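## Task

Using pushes only, slide the inner tray of the lighter-coloured slide box out through the box end that is farther from the robot base, by at least a few centimetres, and leave it resting there. Everything else should stay roughly where it was. It fails immediately if the outer case of either box is gripped, if either box is shifted or rotated beyond a small amount, or if a tray ends up around halfway out. A tray held in place only by the robot does not count. Finish by releasing and moving the gripper away, with nothing knocked or placed off the table.

## Robot and tools

Robot: one arm with six joints (waist, shoulder, elbow, wrist pitch, wrist yaw, wrist roll) and a two-finger parallel gripper. The fingers extend along the gripper's own +x axis and close along its y axis. The reported end_effector_position is the point midway between the finger pads, roughly 3 to 4 cm behind the fingertips.

Frame: the scene frame has its origin on the table surface directly beneath the arm base. +z is up; +y is to the left when facing along +x, so +x points away from the base. The box end farther from the base is therefore generally the +x side. The base may sit slightly tilted, and reported hand positions get less accurate at long reach.

Row format (used by every motion call): 8 numbers [x, y, z, qw, qx, qy, qz, opening]. x, y, z are an absolute target position in metres in the scene frame; qw, qx, qy, qz an absolute target orientation quaternion, w first, also in the scene frame. opening is a scale from -1 to 1: +1 is fully open (0.088 m), empty fingers touch at about -0.80, and values below that change nothing. Closing fully takes about 0.5 s. To keep a fixed orientation, repeat the intended quaternion in each row rather than copying the reported one, which can drift.

Tools:
- execute_actions {"actions": [...], "pictures": bool}. The list holds zero or one item. Empty list: just report the state. An action item {"rows": [[8 numbers], ...], "steps": n} with 1 to 15 rows and steps up to 15 (default 15); each step is 1/30 s and applies one row, the final row repeating if rows run out. A wait item {"steps": n} with n up to 300 sends nothing and returns when n steps have elapsed since the previous result (thinking time is included). A target more than 0.6 m from the last reported position along any gripper axis causes refusal, and nothing is sent.
- move {"target": [8 numbers], "speed": m/s}. Drives the gripper along a straight line from its current pose to the absolute target pose. speed ranges 0.002 to 0.5 (default 0.25); rotation is capped at twice that in rad/s. The path lasts 0.5 to 10 s and is cut off after 10 s. The opening is applied when the move begins. It does not avoid obstacles; faster contact and targets set deeper past a surface mean harder impacts and pushes. The arm can lag, wander off the path, or overshoot the speed, most of all when nearly outstretched.
- wait {"seconds": 0 to 10}: lets the simulation run without new commands.
- zoom_image {"camera": one of cam_head_left, cam_head_right, cam_high, cam_low, cam_wrist, "region": [x0, y0, x1, y1]} in pixels of that camera's latest 504x504 image, origin top-left, region no bigger than 504 by 504.
- finished_scene {"scene": number}: irreversibly ends the current scene, grades it and presents the next task.

Controller behaviour: each step, the commanded pose is limited to within 70 mm and 16 degrees of the measured pose, then joints follow by damped inverse kinematics, favouring position over orientation. After an action ends, the arm only continues to the last limited pose, so a distant target may need several calls; check the reported pose each time. Joint friction may leave the hand short or slightly tilted, and very small moves may not happen at all; correct the tilt if needed.

Reading results: the state line gives position, quaternion and linear/angular velocities. Joint positions and Joint velocities list the six joints (rad, rad/s) and then the finger-pad gap (m). Joint limits in rad: waist -3.054 to 3.054, shoulder 0 to 3.142, elbow 0 to 2.356, wrist pitch and yaw -1.571 to 1.571, wrist roll -3.142 to 3.142. grip_measured is the measured finger opening on the command scale; squeezing requires commanding below it. "pose unreachable" and HELD mark steps where the clearance check (which treats the mount under the base as arm) altered or blocked commands. "Hand target" is the pose the controller is currently heading to. A move adds a "move:" line: done means it settled near the target; other endings include off_target, moving, held, fault; limits=paced means the pose was clipped, limits=held means some steps were blocked and the arm may then jump faster than the speed. Joint torque readings include offsets and noise and are non-zero even in free air.

Things to avoid: load limits (N m) are waist 17.2, shoulder 21.3, elbow 21.3, wrist pitch 5.61, wrist yaw 5.59, wrist roll 5.24; exceeding one causes a TORQUE FAULT that freezes the arm for 10 s and drops the rest of the call. Sustained load heats motors: MOTOR HOT appears from 50 °C, and at 95 °C an OVER-TEMPERATURE FAULT holds the arm and may cut power so it goes limp. Avoid slams, drops, hard hits, strong pushes, and anything leaving the table. For this job, contact only the inner tray (e.g. push its near end with closed fingertips, moving slowly along +x), never grip the outer case, keep both boxes in place, stop well before the tray is half out, then open and retreat so the tray rests on its own. The simulation keeps running while replies are composed.

Each tool is called after ">>>" as name(argument=value, ...), one argument or row to a line, values as JSON.

## Session

>>> execute_actions(
  actions=[],
)

Scene clock: 0.00 s of 3750.00 s.
end_effector_position=(+0.1480, -0.2899, +0.2499) grip_measured=+0.830 end_effector_quat_wxyz=(+0.770, -0.512, +0.375, -0.064) end_effector_velocity=(+0.001, +0.003, +0.000) end_effector_angular_velocity=(-0.004, -0.001, +0.025)
Joint positions: [-1.782  1.445  0.499  0.36  -1.177 -1.578  0.08 ]
Joint velocities: [-0.002 -0.002 -0.002 -0.007 -0.022 -0.022 -0.   ]
Joint torques (N m, as the arm reports them, + toward a larger angle): no reading
Heat: hottest wrist roll 28 °C (+0.0 °C/min).
Hand target: +0.148, -0.290, +0.250; +0.770, -0.513, +0.375, -0.064

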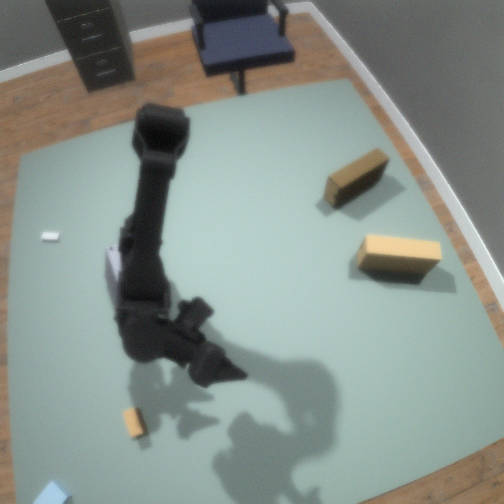

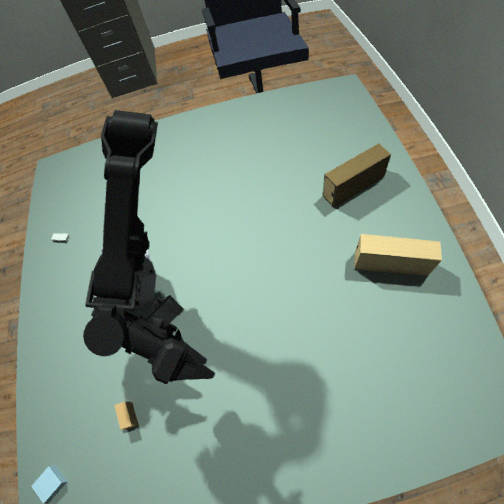

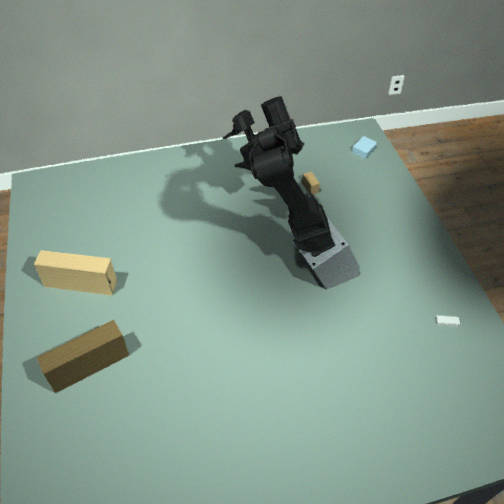

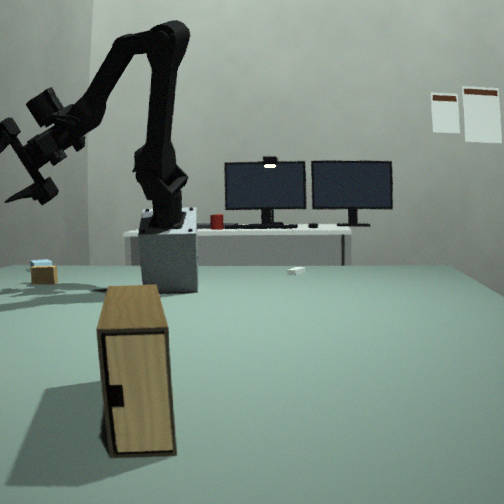

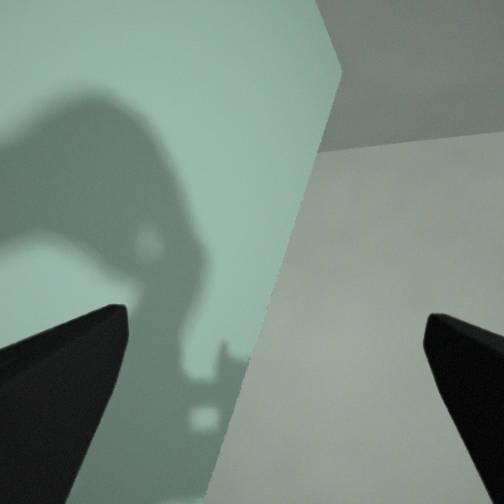

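>>> move(
  target=[0.38,-0.02,0.3,0.707,0,0.707,0,1],
)

Scene clock: 7.30 s of 3750.00 s.
end_effector_position=(+0.3766, -0.0209, +0.3022) grip_measured=+0.993 end_effector_quat_wxyz=(+0.706, -0.009, +0.708, -0.004) end_effector_velocity=(+0.002, +0.002, +0.003) end_effector_angular_velocity=(+0.007, -0.008, +0.011)
Joint positions: [-0.3    1.42   1.731 -1.481 -0.163 -0.205  0.088]
Joint velocities: [ 0.002  0.002  0.017 -0.007 -0.007 -0.007 -0.   ]
Joint torques (N m, as the arm reports them, + toward a larger angle): [-0.73 -6.4   6.9   0.16 -0.21  0.14]
Heat: hottest wrist roll 28 °C (+0.0 °C/min).
Hand target: +0.379, -0.020, +0.301; +0.705, -0.005, +0.709, -0.002
Off the commanded pose: 0.004 m, 1 deg.
After step 90, 1.33 s passed at rest.
move: done

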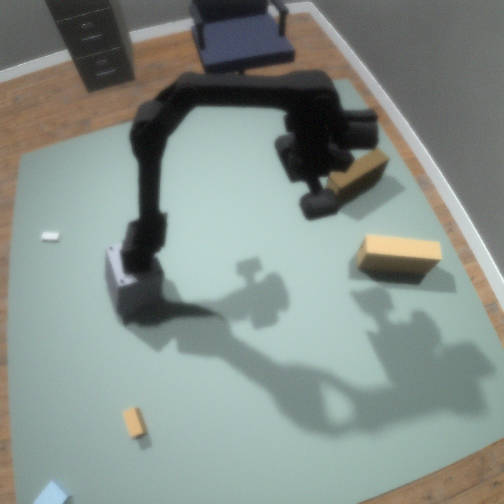

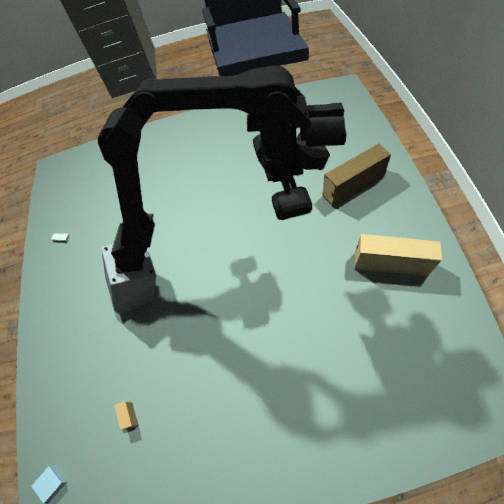

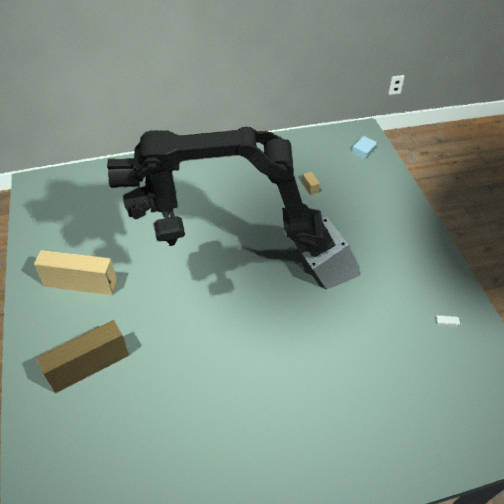

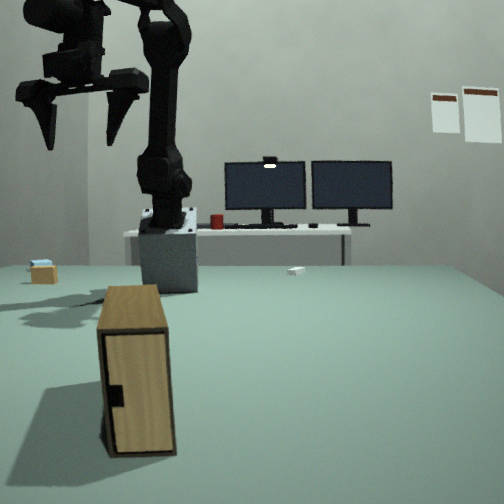

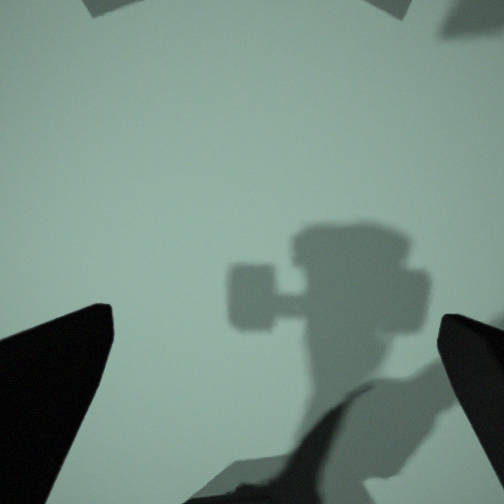

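>>> move(
  target=[0.5,-0.08,0.3,0.707,0,0.707,0,1],
)

Scene clock: 11.20 s of 3750.00 s.
end_effector_position=(+0.4970, -0.0779, +0.3022) grip_measured=+0.993 end_effector_quat_wxyz=(+0.766, -0.016, +0.642, -0.013) end_effector_velocity=(-0.001, +0.002, -0.002) end_effector_angular_velocity=(+0.010, +0.010, +0.008)
Joint positions: [-0.403  1.863  2.347 -1.49  -0.228 -0.258  0.088]
Joint velocities: [ 0.002  0.002 -0.002 -0.007 -0.007 -0.007 -0.   ]
Joint torques (N m, as the arm reports them, + toward a larger angle): [-2.29 -9.02  6.86  0.76 -0.21  0.14]
Heat: hottest wrist roll 28 °C (+0.0 °C/min).
Hand target: +0.499, -0.079, +0.299; +0.766, -0.013, +0.642, -0.013
Off the commanded pose: 0.004 m, 10 deg.
joint sent to its limit — the command would take joint 3 (elbow) past its upper limit, so that joint was sent only as far as its limit.
move: off_target

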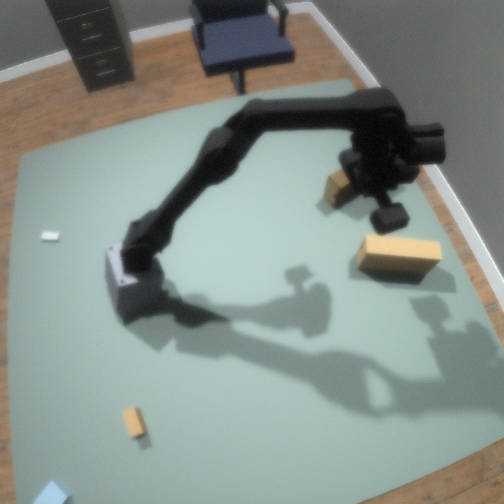

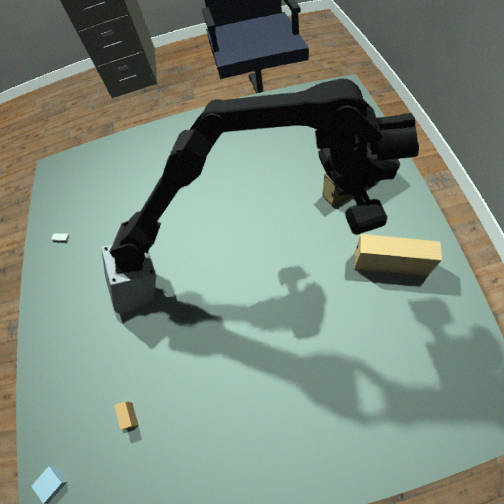

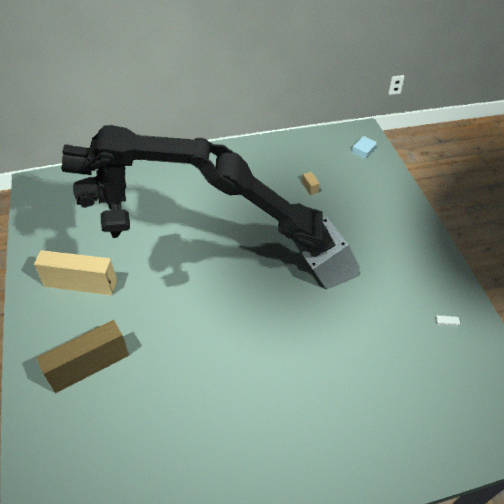

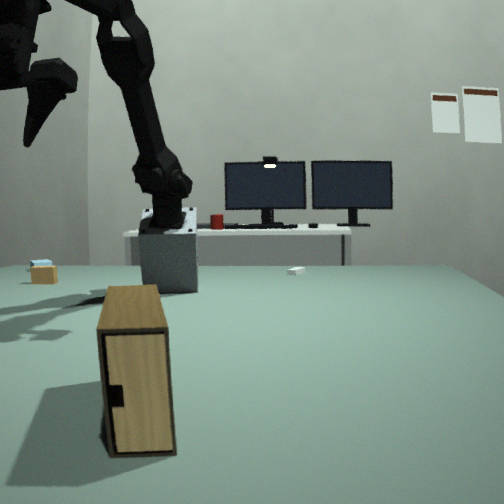

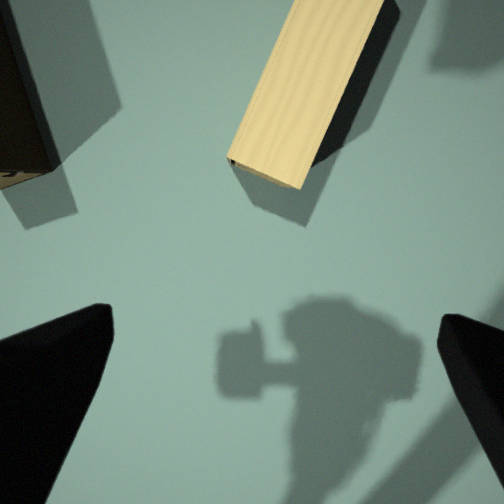

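>>> move(
  target=[0.40,-0.05,0.10,0.948,0.049,0.254,-0.184,-1],
)

Scene clock: 21.53 s of 3750.00 s.
end_effector_position=(+0.4032, -0.0504, +0.1034) grip_measured=-0.803 end_effector_quat_wxyz=(+0.950, +0.051, +0.248, -0.182) end_effector_velocity=(-0.003, -0.004, -0.002) end_effector_angular_velocity=(-0.001, +0.004, -0.017)
Joint positions: [-0.107  1.636  0.405  1.089  0.255  0.279  0.   ]
Joint velocities: [-0.007  0.007 -0.007  0.007  0.007  0.007  0.   ]
Joint torques (N m, as the arm reports them, + toward a larger angle): [-0.6  -5.22  1.85  1.72  0.41  0.14]
Heat: hottest shoulder 29 °C (+2.8 °C/min).
Hand target: +0.400, -0.050, +0.100; +0.948, +0.051, +0.253, -0.184
Off the commanded pose: 0.005 m, 1 deg.
After step 90, 4.90 s passed at rest.
move: done

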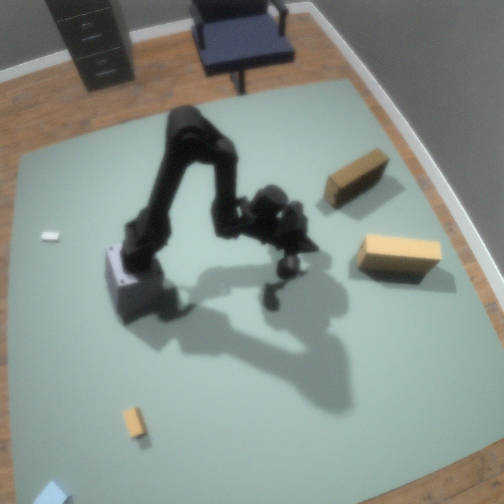

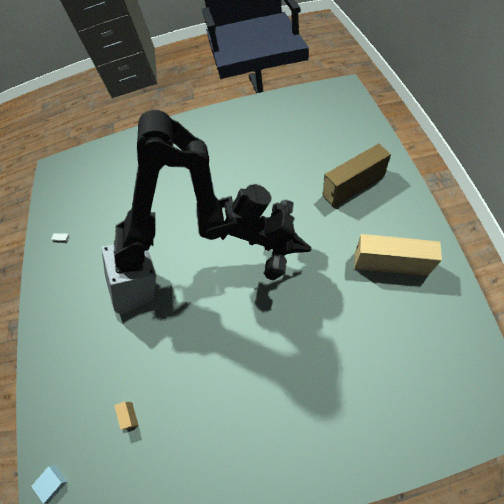

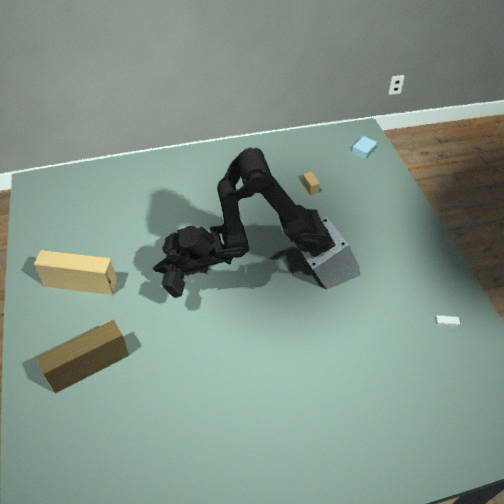

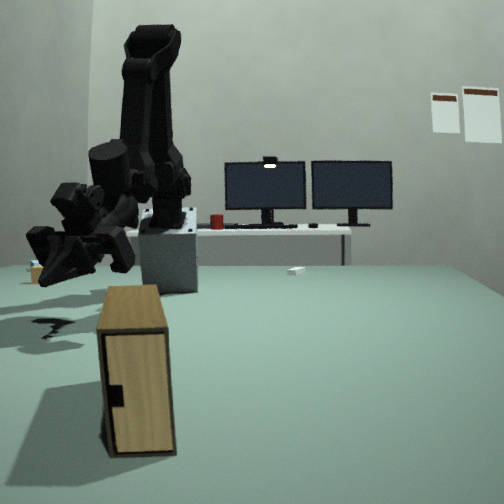

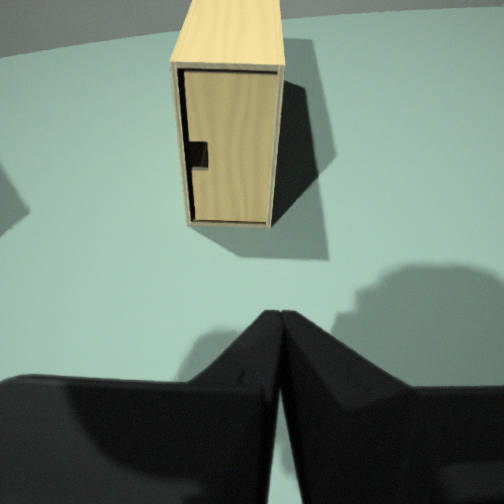

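>>> move(
  target=[0.455,-0.046,0.075,0.948,0.049,0.254,-0.184,-1],
)

Scene clock: 24.67 s of 3750.00 s.
end_effector_position=(+0.4547, -0.0459, +0.0782) grip_measured=-0.803 end_effector_quat_wxyz=(+0.949, +0.049, +0.251, -0.182) end_effector_velocity=(+0.004, +0.002, +0.001) end_effector_angular_velocity=(+0.005, -0.008, +0.021)
Joint positions: [-0.08   1.815  0.635  1.031  0.282  0.28   0.   ]
Joint velocities: [-0.002  0.002  0.007  0.007 -0.022 -0.007  0.   ]
Joint torques (N m, as the arm reports them, + toward a larger angle): [-0.8  -6.28  3.44  1.38  0.41  0.13]
Heat: hottest shoulder 29 °C (+2.4 °C/min).
Hand target: +0.455, -0.046, +0.075; +0.948, +0.049, +0.254, -0.184
Off the commanded pose: 0.003 m, 0 deg.
move: done

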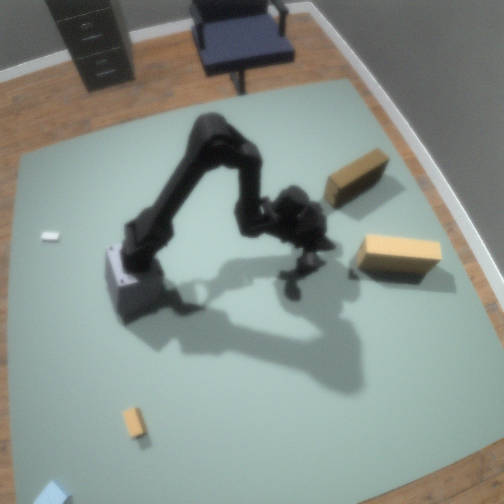

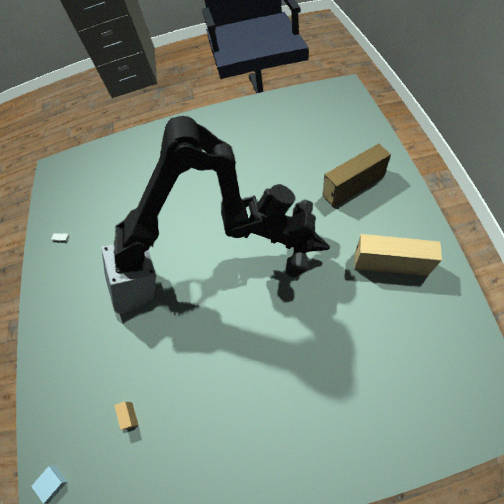

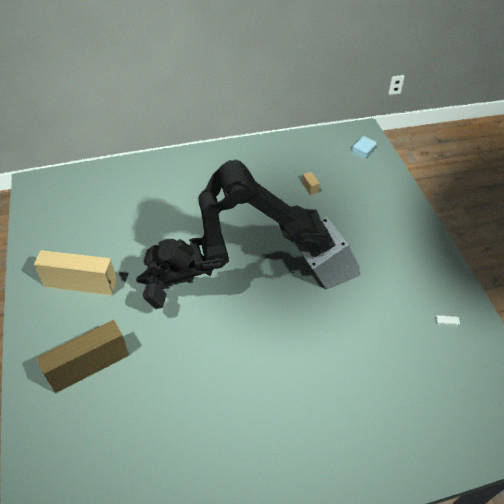

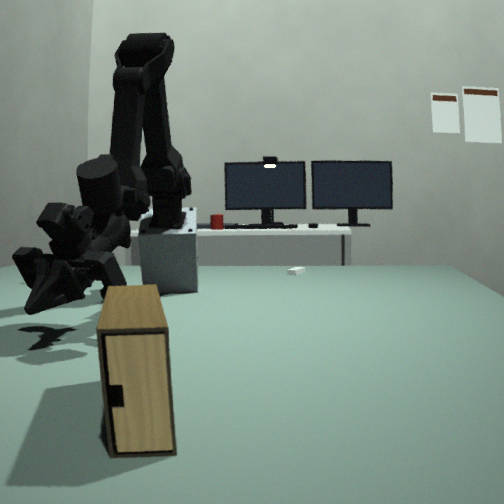

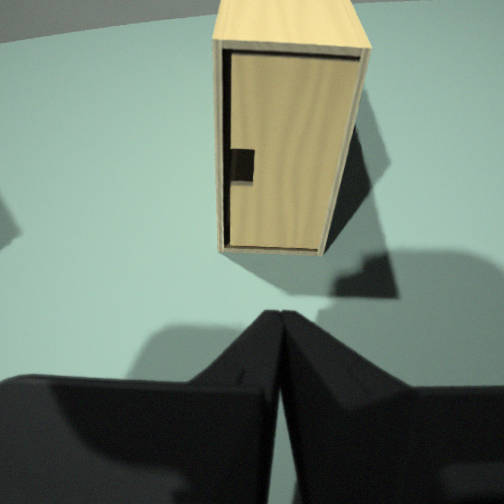

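>>> move(
  target=[0.483,-0.057,0.075,0.948,0.049,0.254,-0.184,-1],
  speed=0.05,
)

Scene clock: 28.40 s of 3750.00 s.
end_effector_position=(+0.4826, -0.0559, +0.0785) grip_measured=-0.803 end_effector_quat_wxyz=(+0.949, +0.050, +0.250, -0.185) end_effector_velocity=(-0.002, +0.001, -0.007) end_effector_angular_velocity=(+0.006, +0.031, +0.017)
Joint positions: [-0.109  1.851  0.756  0.948  0.258  0.28   0.   ]
Joint velocities: [-0.002  0.007  0.002 -0.022 -0.022 -0.007  0.   ]
Joint torques (N m, as the arm reports them, + toward a larger angle): [-1.45 -6.96  4.1   1.35  0.   -0.03]
Heat: hottest shoulder 29 °C (+2.1 °C/min).
Hand target: +0.483, -0.057, +0.075; +0.948, +0.049, +0.254, -0.184
Off the commanded pose: 0.004 m, 0 deg.
move: done

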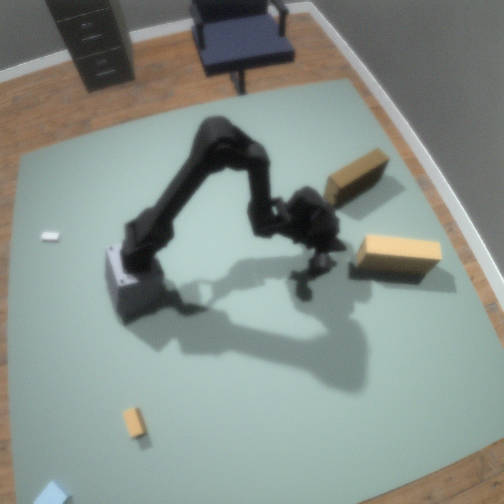

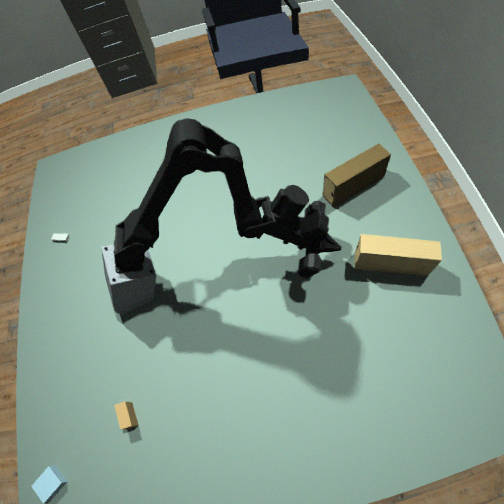

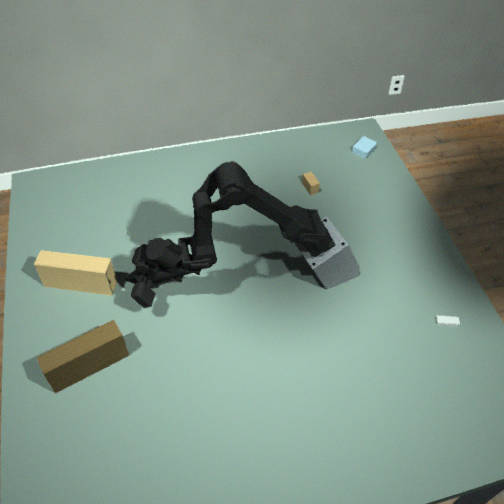

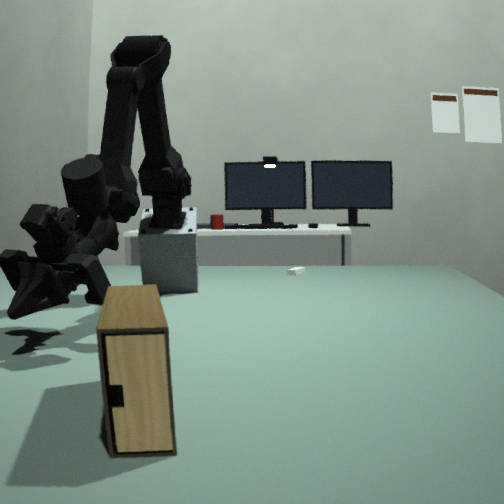

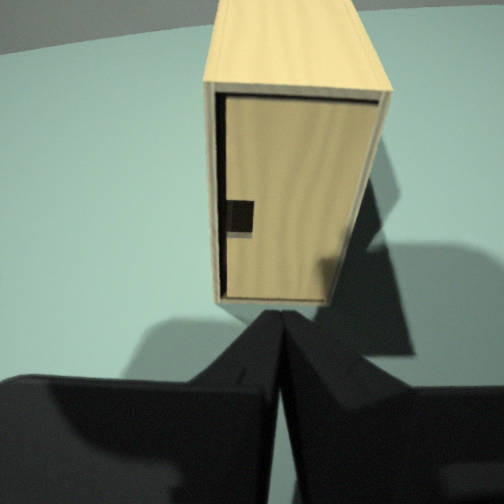

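>>> move(
  target=[0.508,-0.066,0.075,0.948,0.049,0.254,-0.184,-1],
  speed=0.04,
)

Scene clock: 31.53 s of 3750.00 s.
end_effector_position=(+0.5076, -0.0651, +0.0789) grip_measured=-0.803 end_effector_quat_wxyz=(+0.949, +0.050, +0.250, -0.185) end_effector_velocity=(+0.002, +0.002, +0.000) end_effector_angular_velocity=(-0.001, -0.004, +0.013)
Joint positions: [-0.133  1.889  0.868  0.875  0.235  0.277  0.   ]
Joint velocities: [ 0.002  0.002  0.002  0.007 -0.007 -0.007  0.   ]
Joint torques (N m, as the arm reports them, + toward a larger angle): [-1.6  -7.48  4.41  1.39  0.   -0.05]
Heat: hottest shoulder 29 °C (+1.9 °C/min).
Hand target: +0.508, -0.066, +0.075; +0.948, +0.049, +0.254, -0.184
Off the commanded pose: 0.004 m, 1 deg.
move: done

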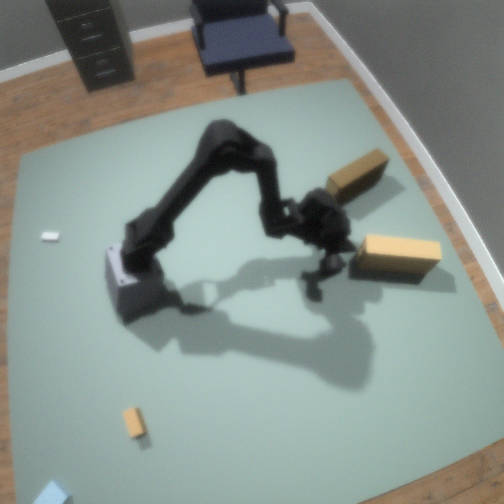

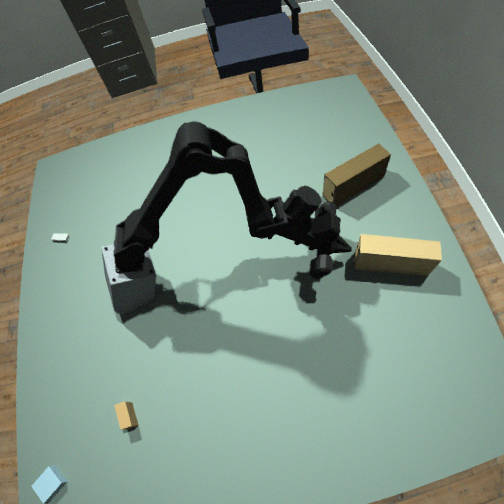

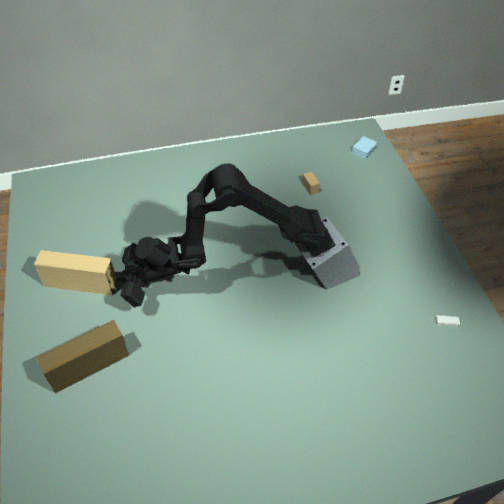

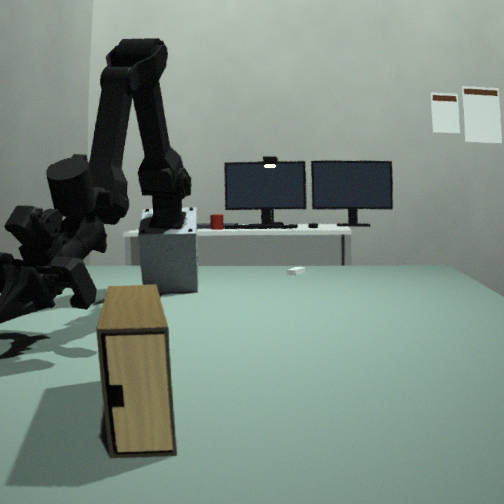

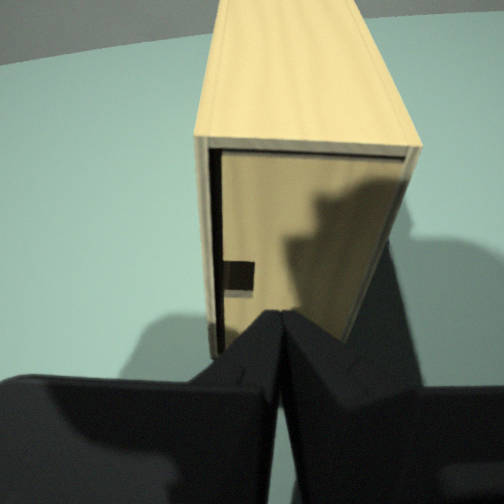

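>>> move(
  target=[0.541,-0.078,0.075,0.948,0.049,0.254,-0.184,-1],
  speed=0.02,
)

Scene clock: 37.00 s of 3750.00 s.
end_effector_position=(+0.5410, -0.0764, +0.0799) grip_measured=-0.803 end_effector_quat_wxyz=(+0.949, +0.051, +0.249, -0.185) end_effector_velocity=(+0.000, -0.003, +0.001) end_effector_angular_velocity=(-0.005, +0.005, +0.003)
Joint positions: [-0.16   1.947  1.025  0.779  0.208  0.273  0.   ]
Joint velocities: [-0.007 -0.002  0.002 -0.007 -0.007 -0.007  0.   ]
Joint torques (N m, as the arm reports them, + toward a larger angle): [-1.81 -8.16  5.07  1.37 -0.01 -0.03]
Heat: hottest shoulder 30 °C (+3.2 °C/min).
Hand target: +0.541, -0.078, +0.075; +0.948, +0.049, +0.254, -0.184
Off the commanded pose: 0.005 m, 1 deg.
After step 90, 0.40 s passed at rest.
move: done

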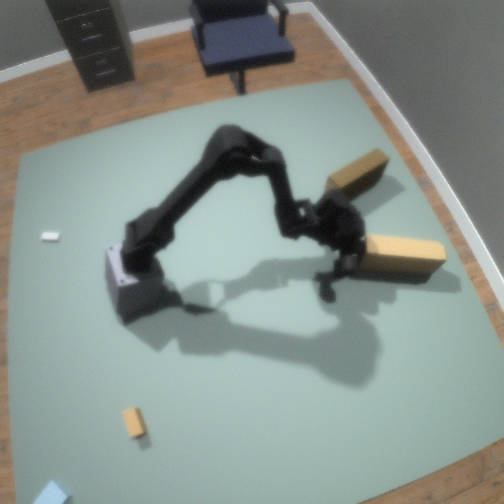

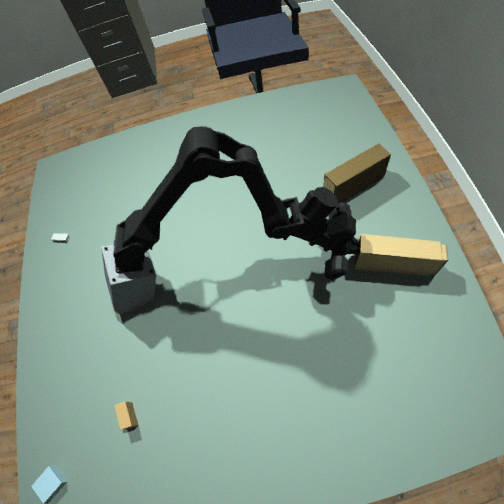

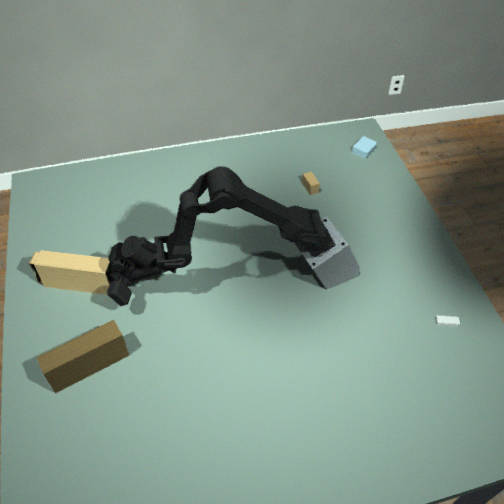

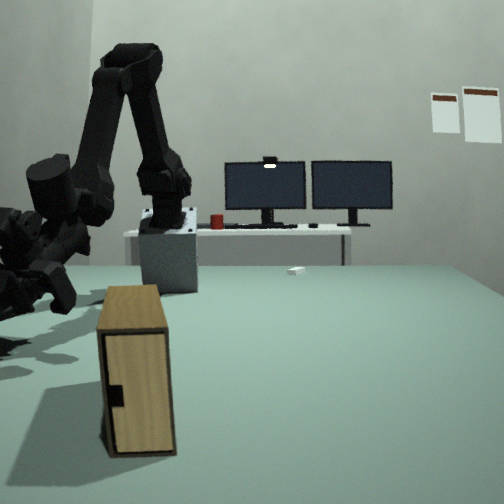

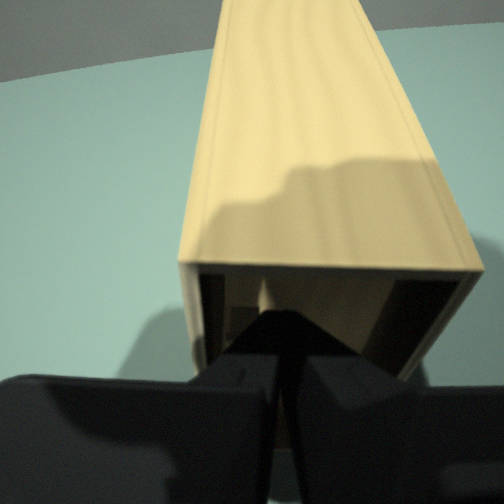

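>>> move(
  target=[0.561,-0.083,0.07,0.948,0.049,0.254,-0.184,-1],
  speed=0.02,
)

Scene clock: 39.67 s of 3750.00 s.
end_effector_position=(+0.5609, -0.0815, +0.0753) grip_measured=-0.803 end_effector_quat_wxyz=(+0.949, +0.050, +0.249, -0.185) end_effector_velocity=(+0.002, -0.001, -0.000) end_effector_angular_velocity=(+0.003, +0.006, +0.015)
Joint positions: [-0.167  2.002  1.126  0.733  0.201  0.272  0.   ]
Joint velocities: [-0.007  0.002  0.007 -0.007 -0.022 -0.007  0.   ]
Joint torques (N m, as the arm reports them, + toward a larger angle): [-1.97 -8.49  5.28  1.33 -0.02 -0.07]
Heat: hottest shoulder 30 °C (+3.0 °C/min).
Hand target: +0.561, -0.083, +0.070; +0.948, +0.049, +0.254, -0.184
Off the commanded pose: 0.006 m, 1 deg.
move: done

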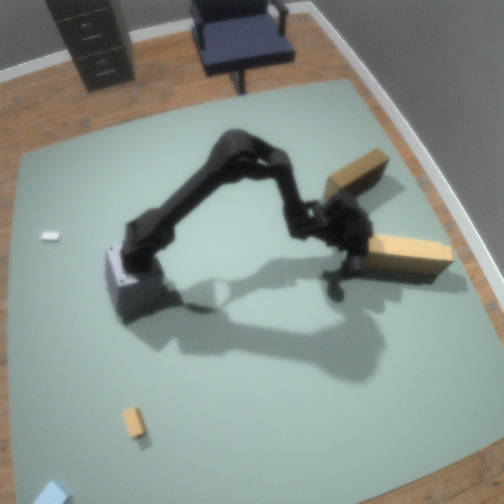

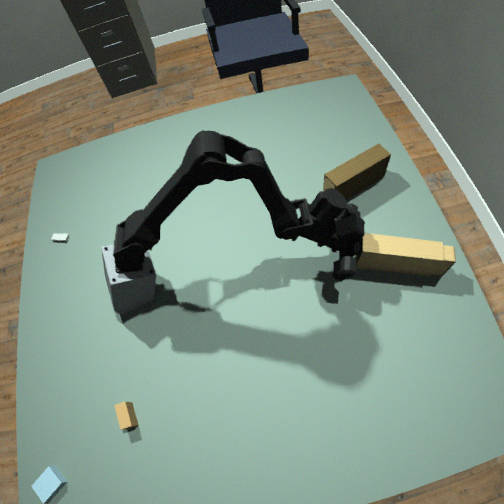

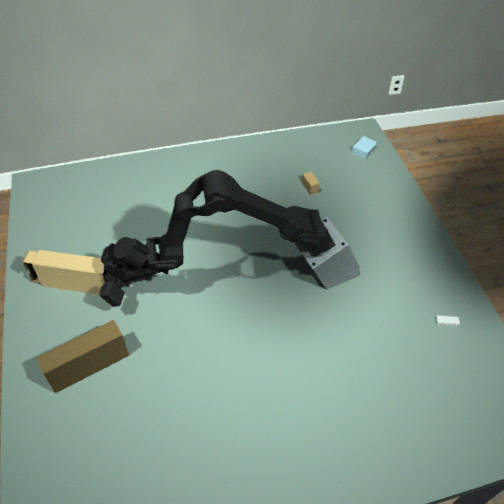

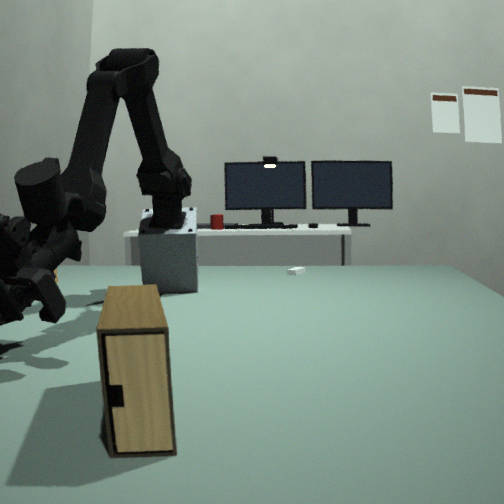

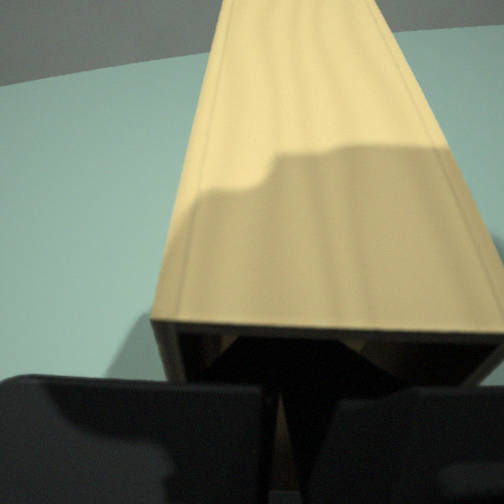

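>>> move(
  target=[0.46,-0.045,0.09,0.948,0.049,0.254,-0.184,-1],
  speed=0.1,
)

>>> zoom_image(
  camera="cam_head_right",
  region=[330,200,490,320],
)

Scene clock: 43.03 s of 3750.00 s.
end_effector_position=(+0.4607, -0.0462, +0.0872) grip_measured=-0.803 end_effector_quat_wxyz=(+0.948, +0.047, +0.257, -0.183) end_effector_velocity=(+0.001, +0.002, +0.004) end_effector_angular_velocity=(+0.017, -0.013, +0.013)
Joint positions: [-0.084  1.77   0.659  0.95   0.279  0.278  0.   ]
Joint velocities: [-0.002 -0.012 -0.007  0.007 -0.022  0.007  0.   ]
Joint torques (N m, as the arm reports them, + toward a larger angle): [-0.74 -8.85  2.57  1.66  0.4   0.12]
Heat: hottest shoulder 31 °C (+4.2 °C/min).
Hand target: +0.460, -0.045, +0.090; +0.948, +0.049, +0.254, -0.184
Off the commanded pose: 0.003 m, 0 deg.
move: done

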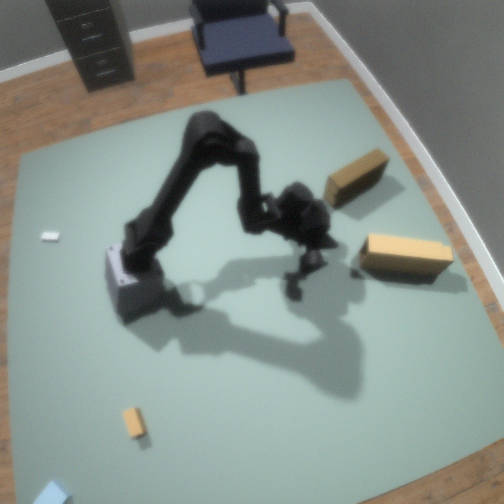

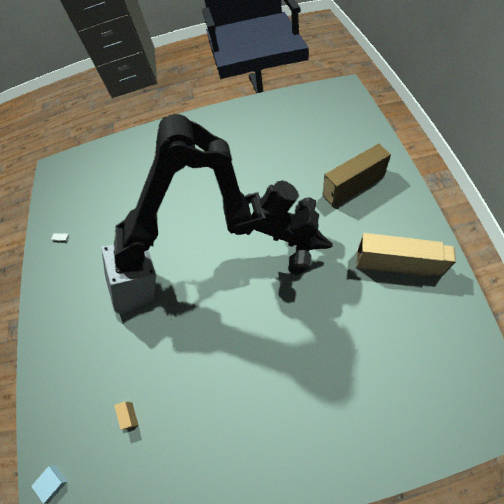

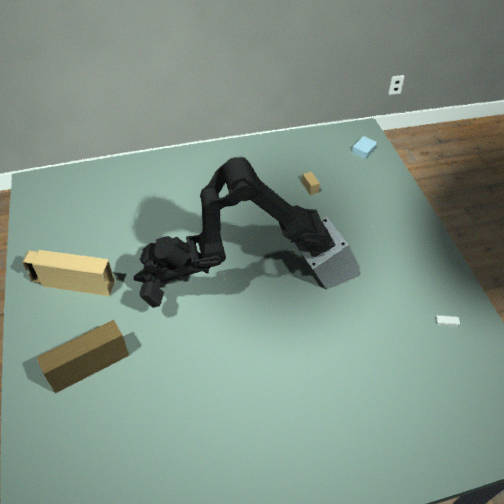

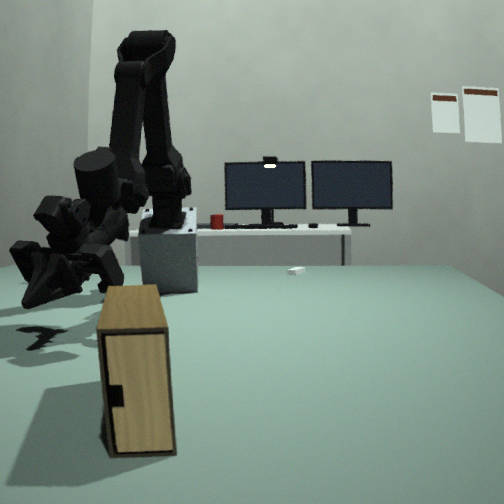

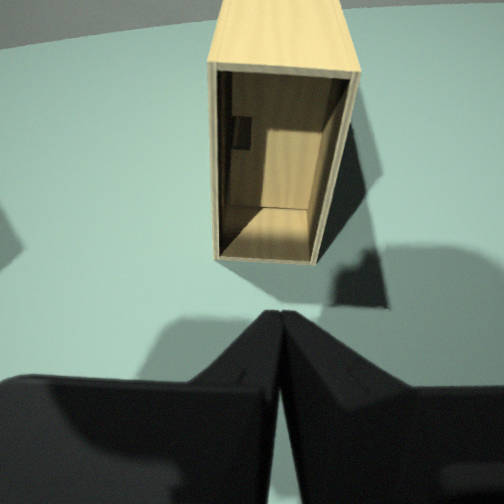

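Region (330, 200, 490, 320) of cam_head_right's 504x504 image, scaled by 3.150, with more detail than that image has; it fills the top 378 rows of this view, and the rest is white.

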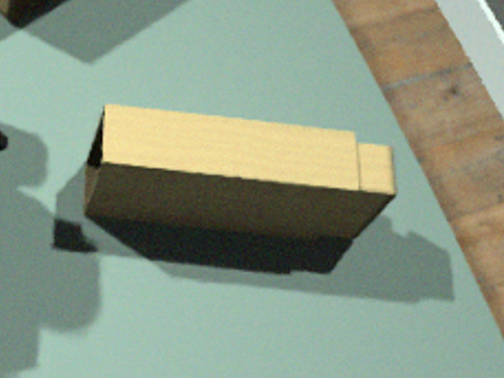

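>>> finished_scene(
  scene=1,
)

The scene is finished: the task was done.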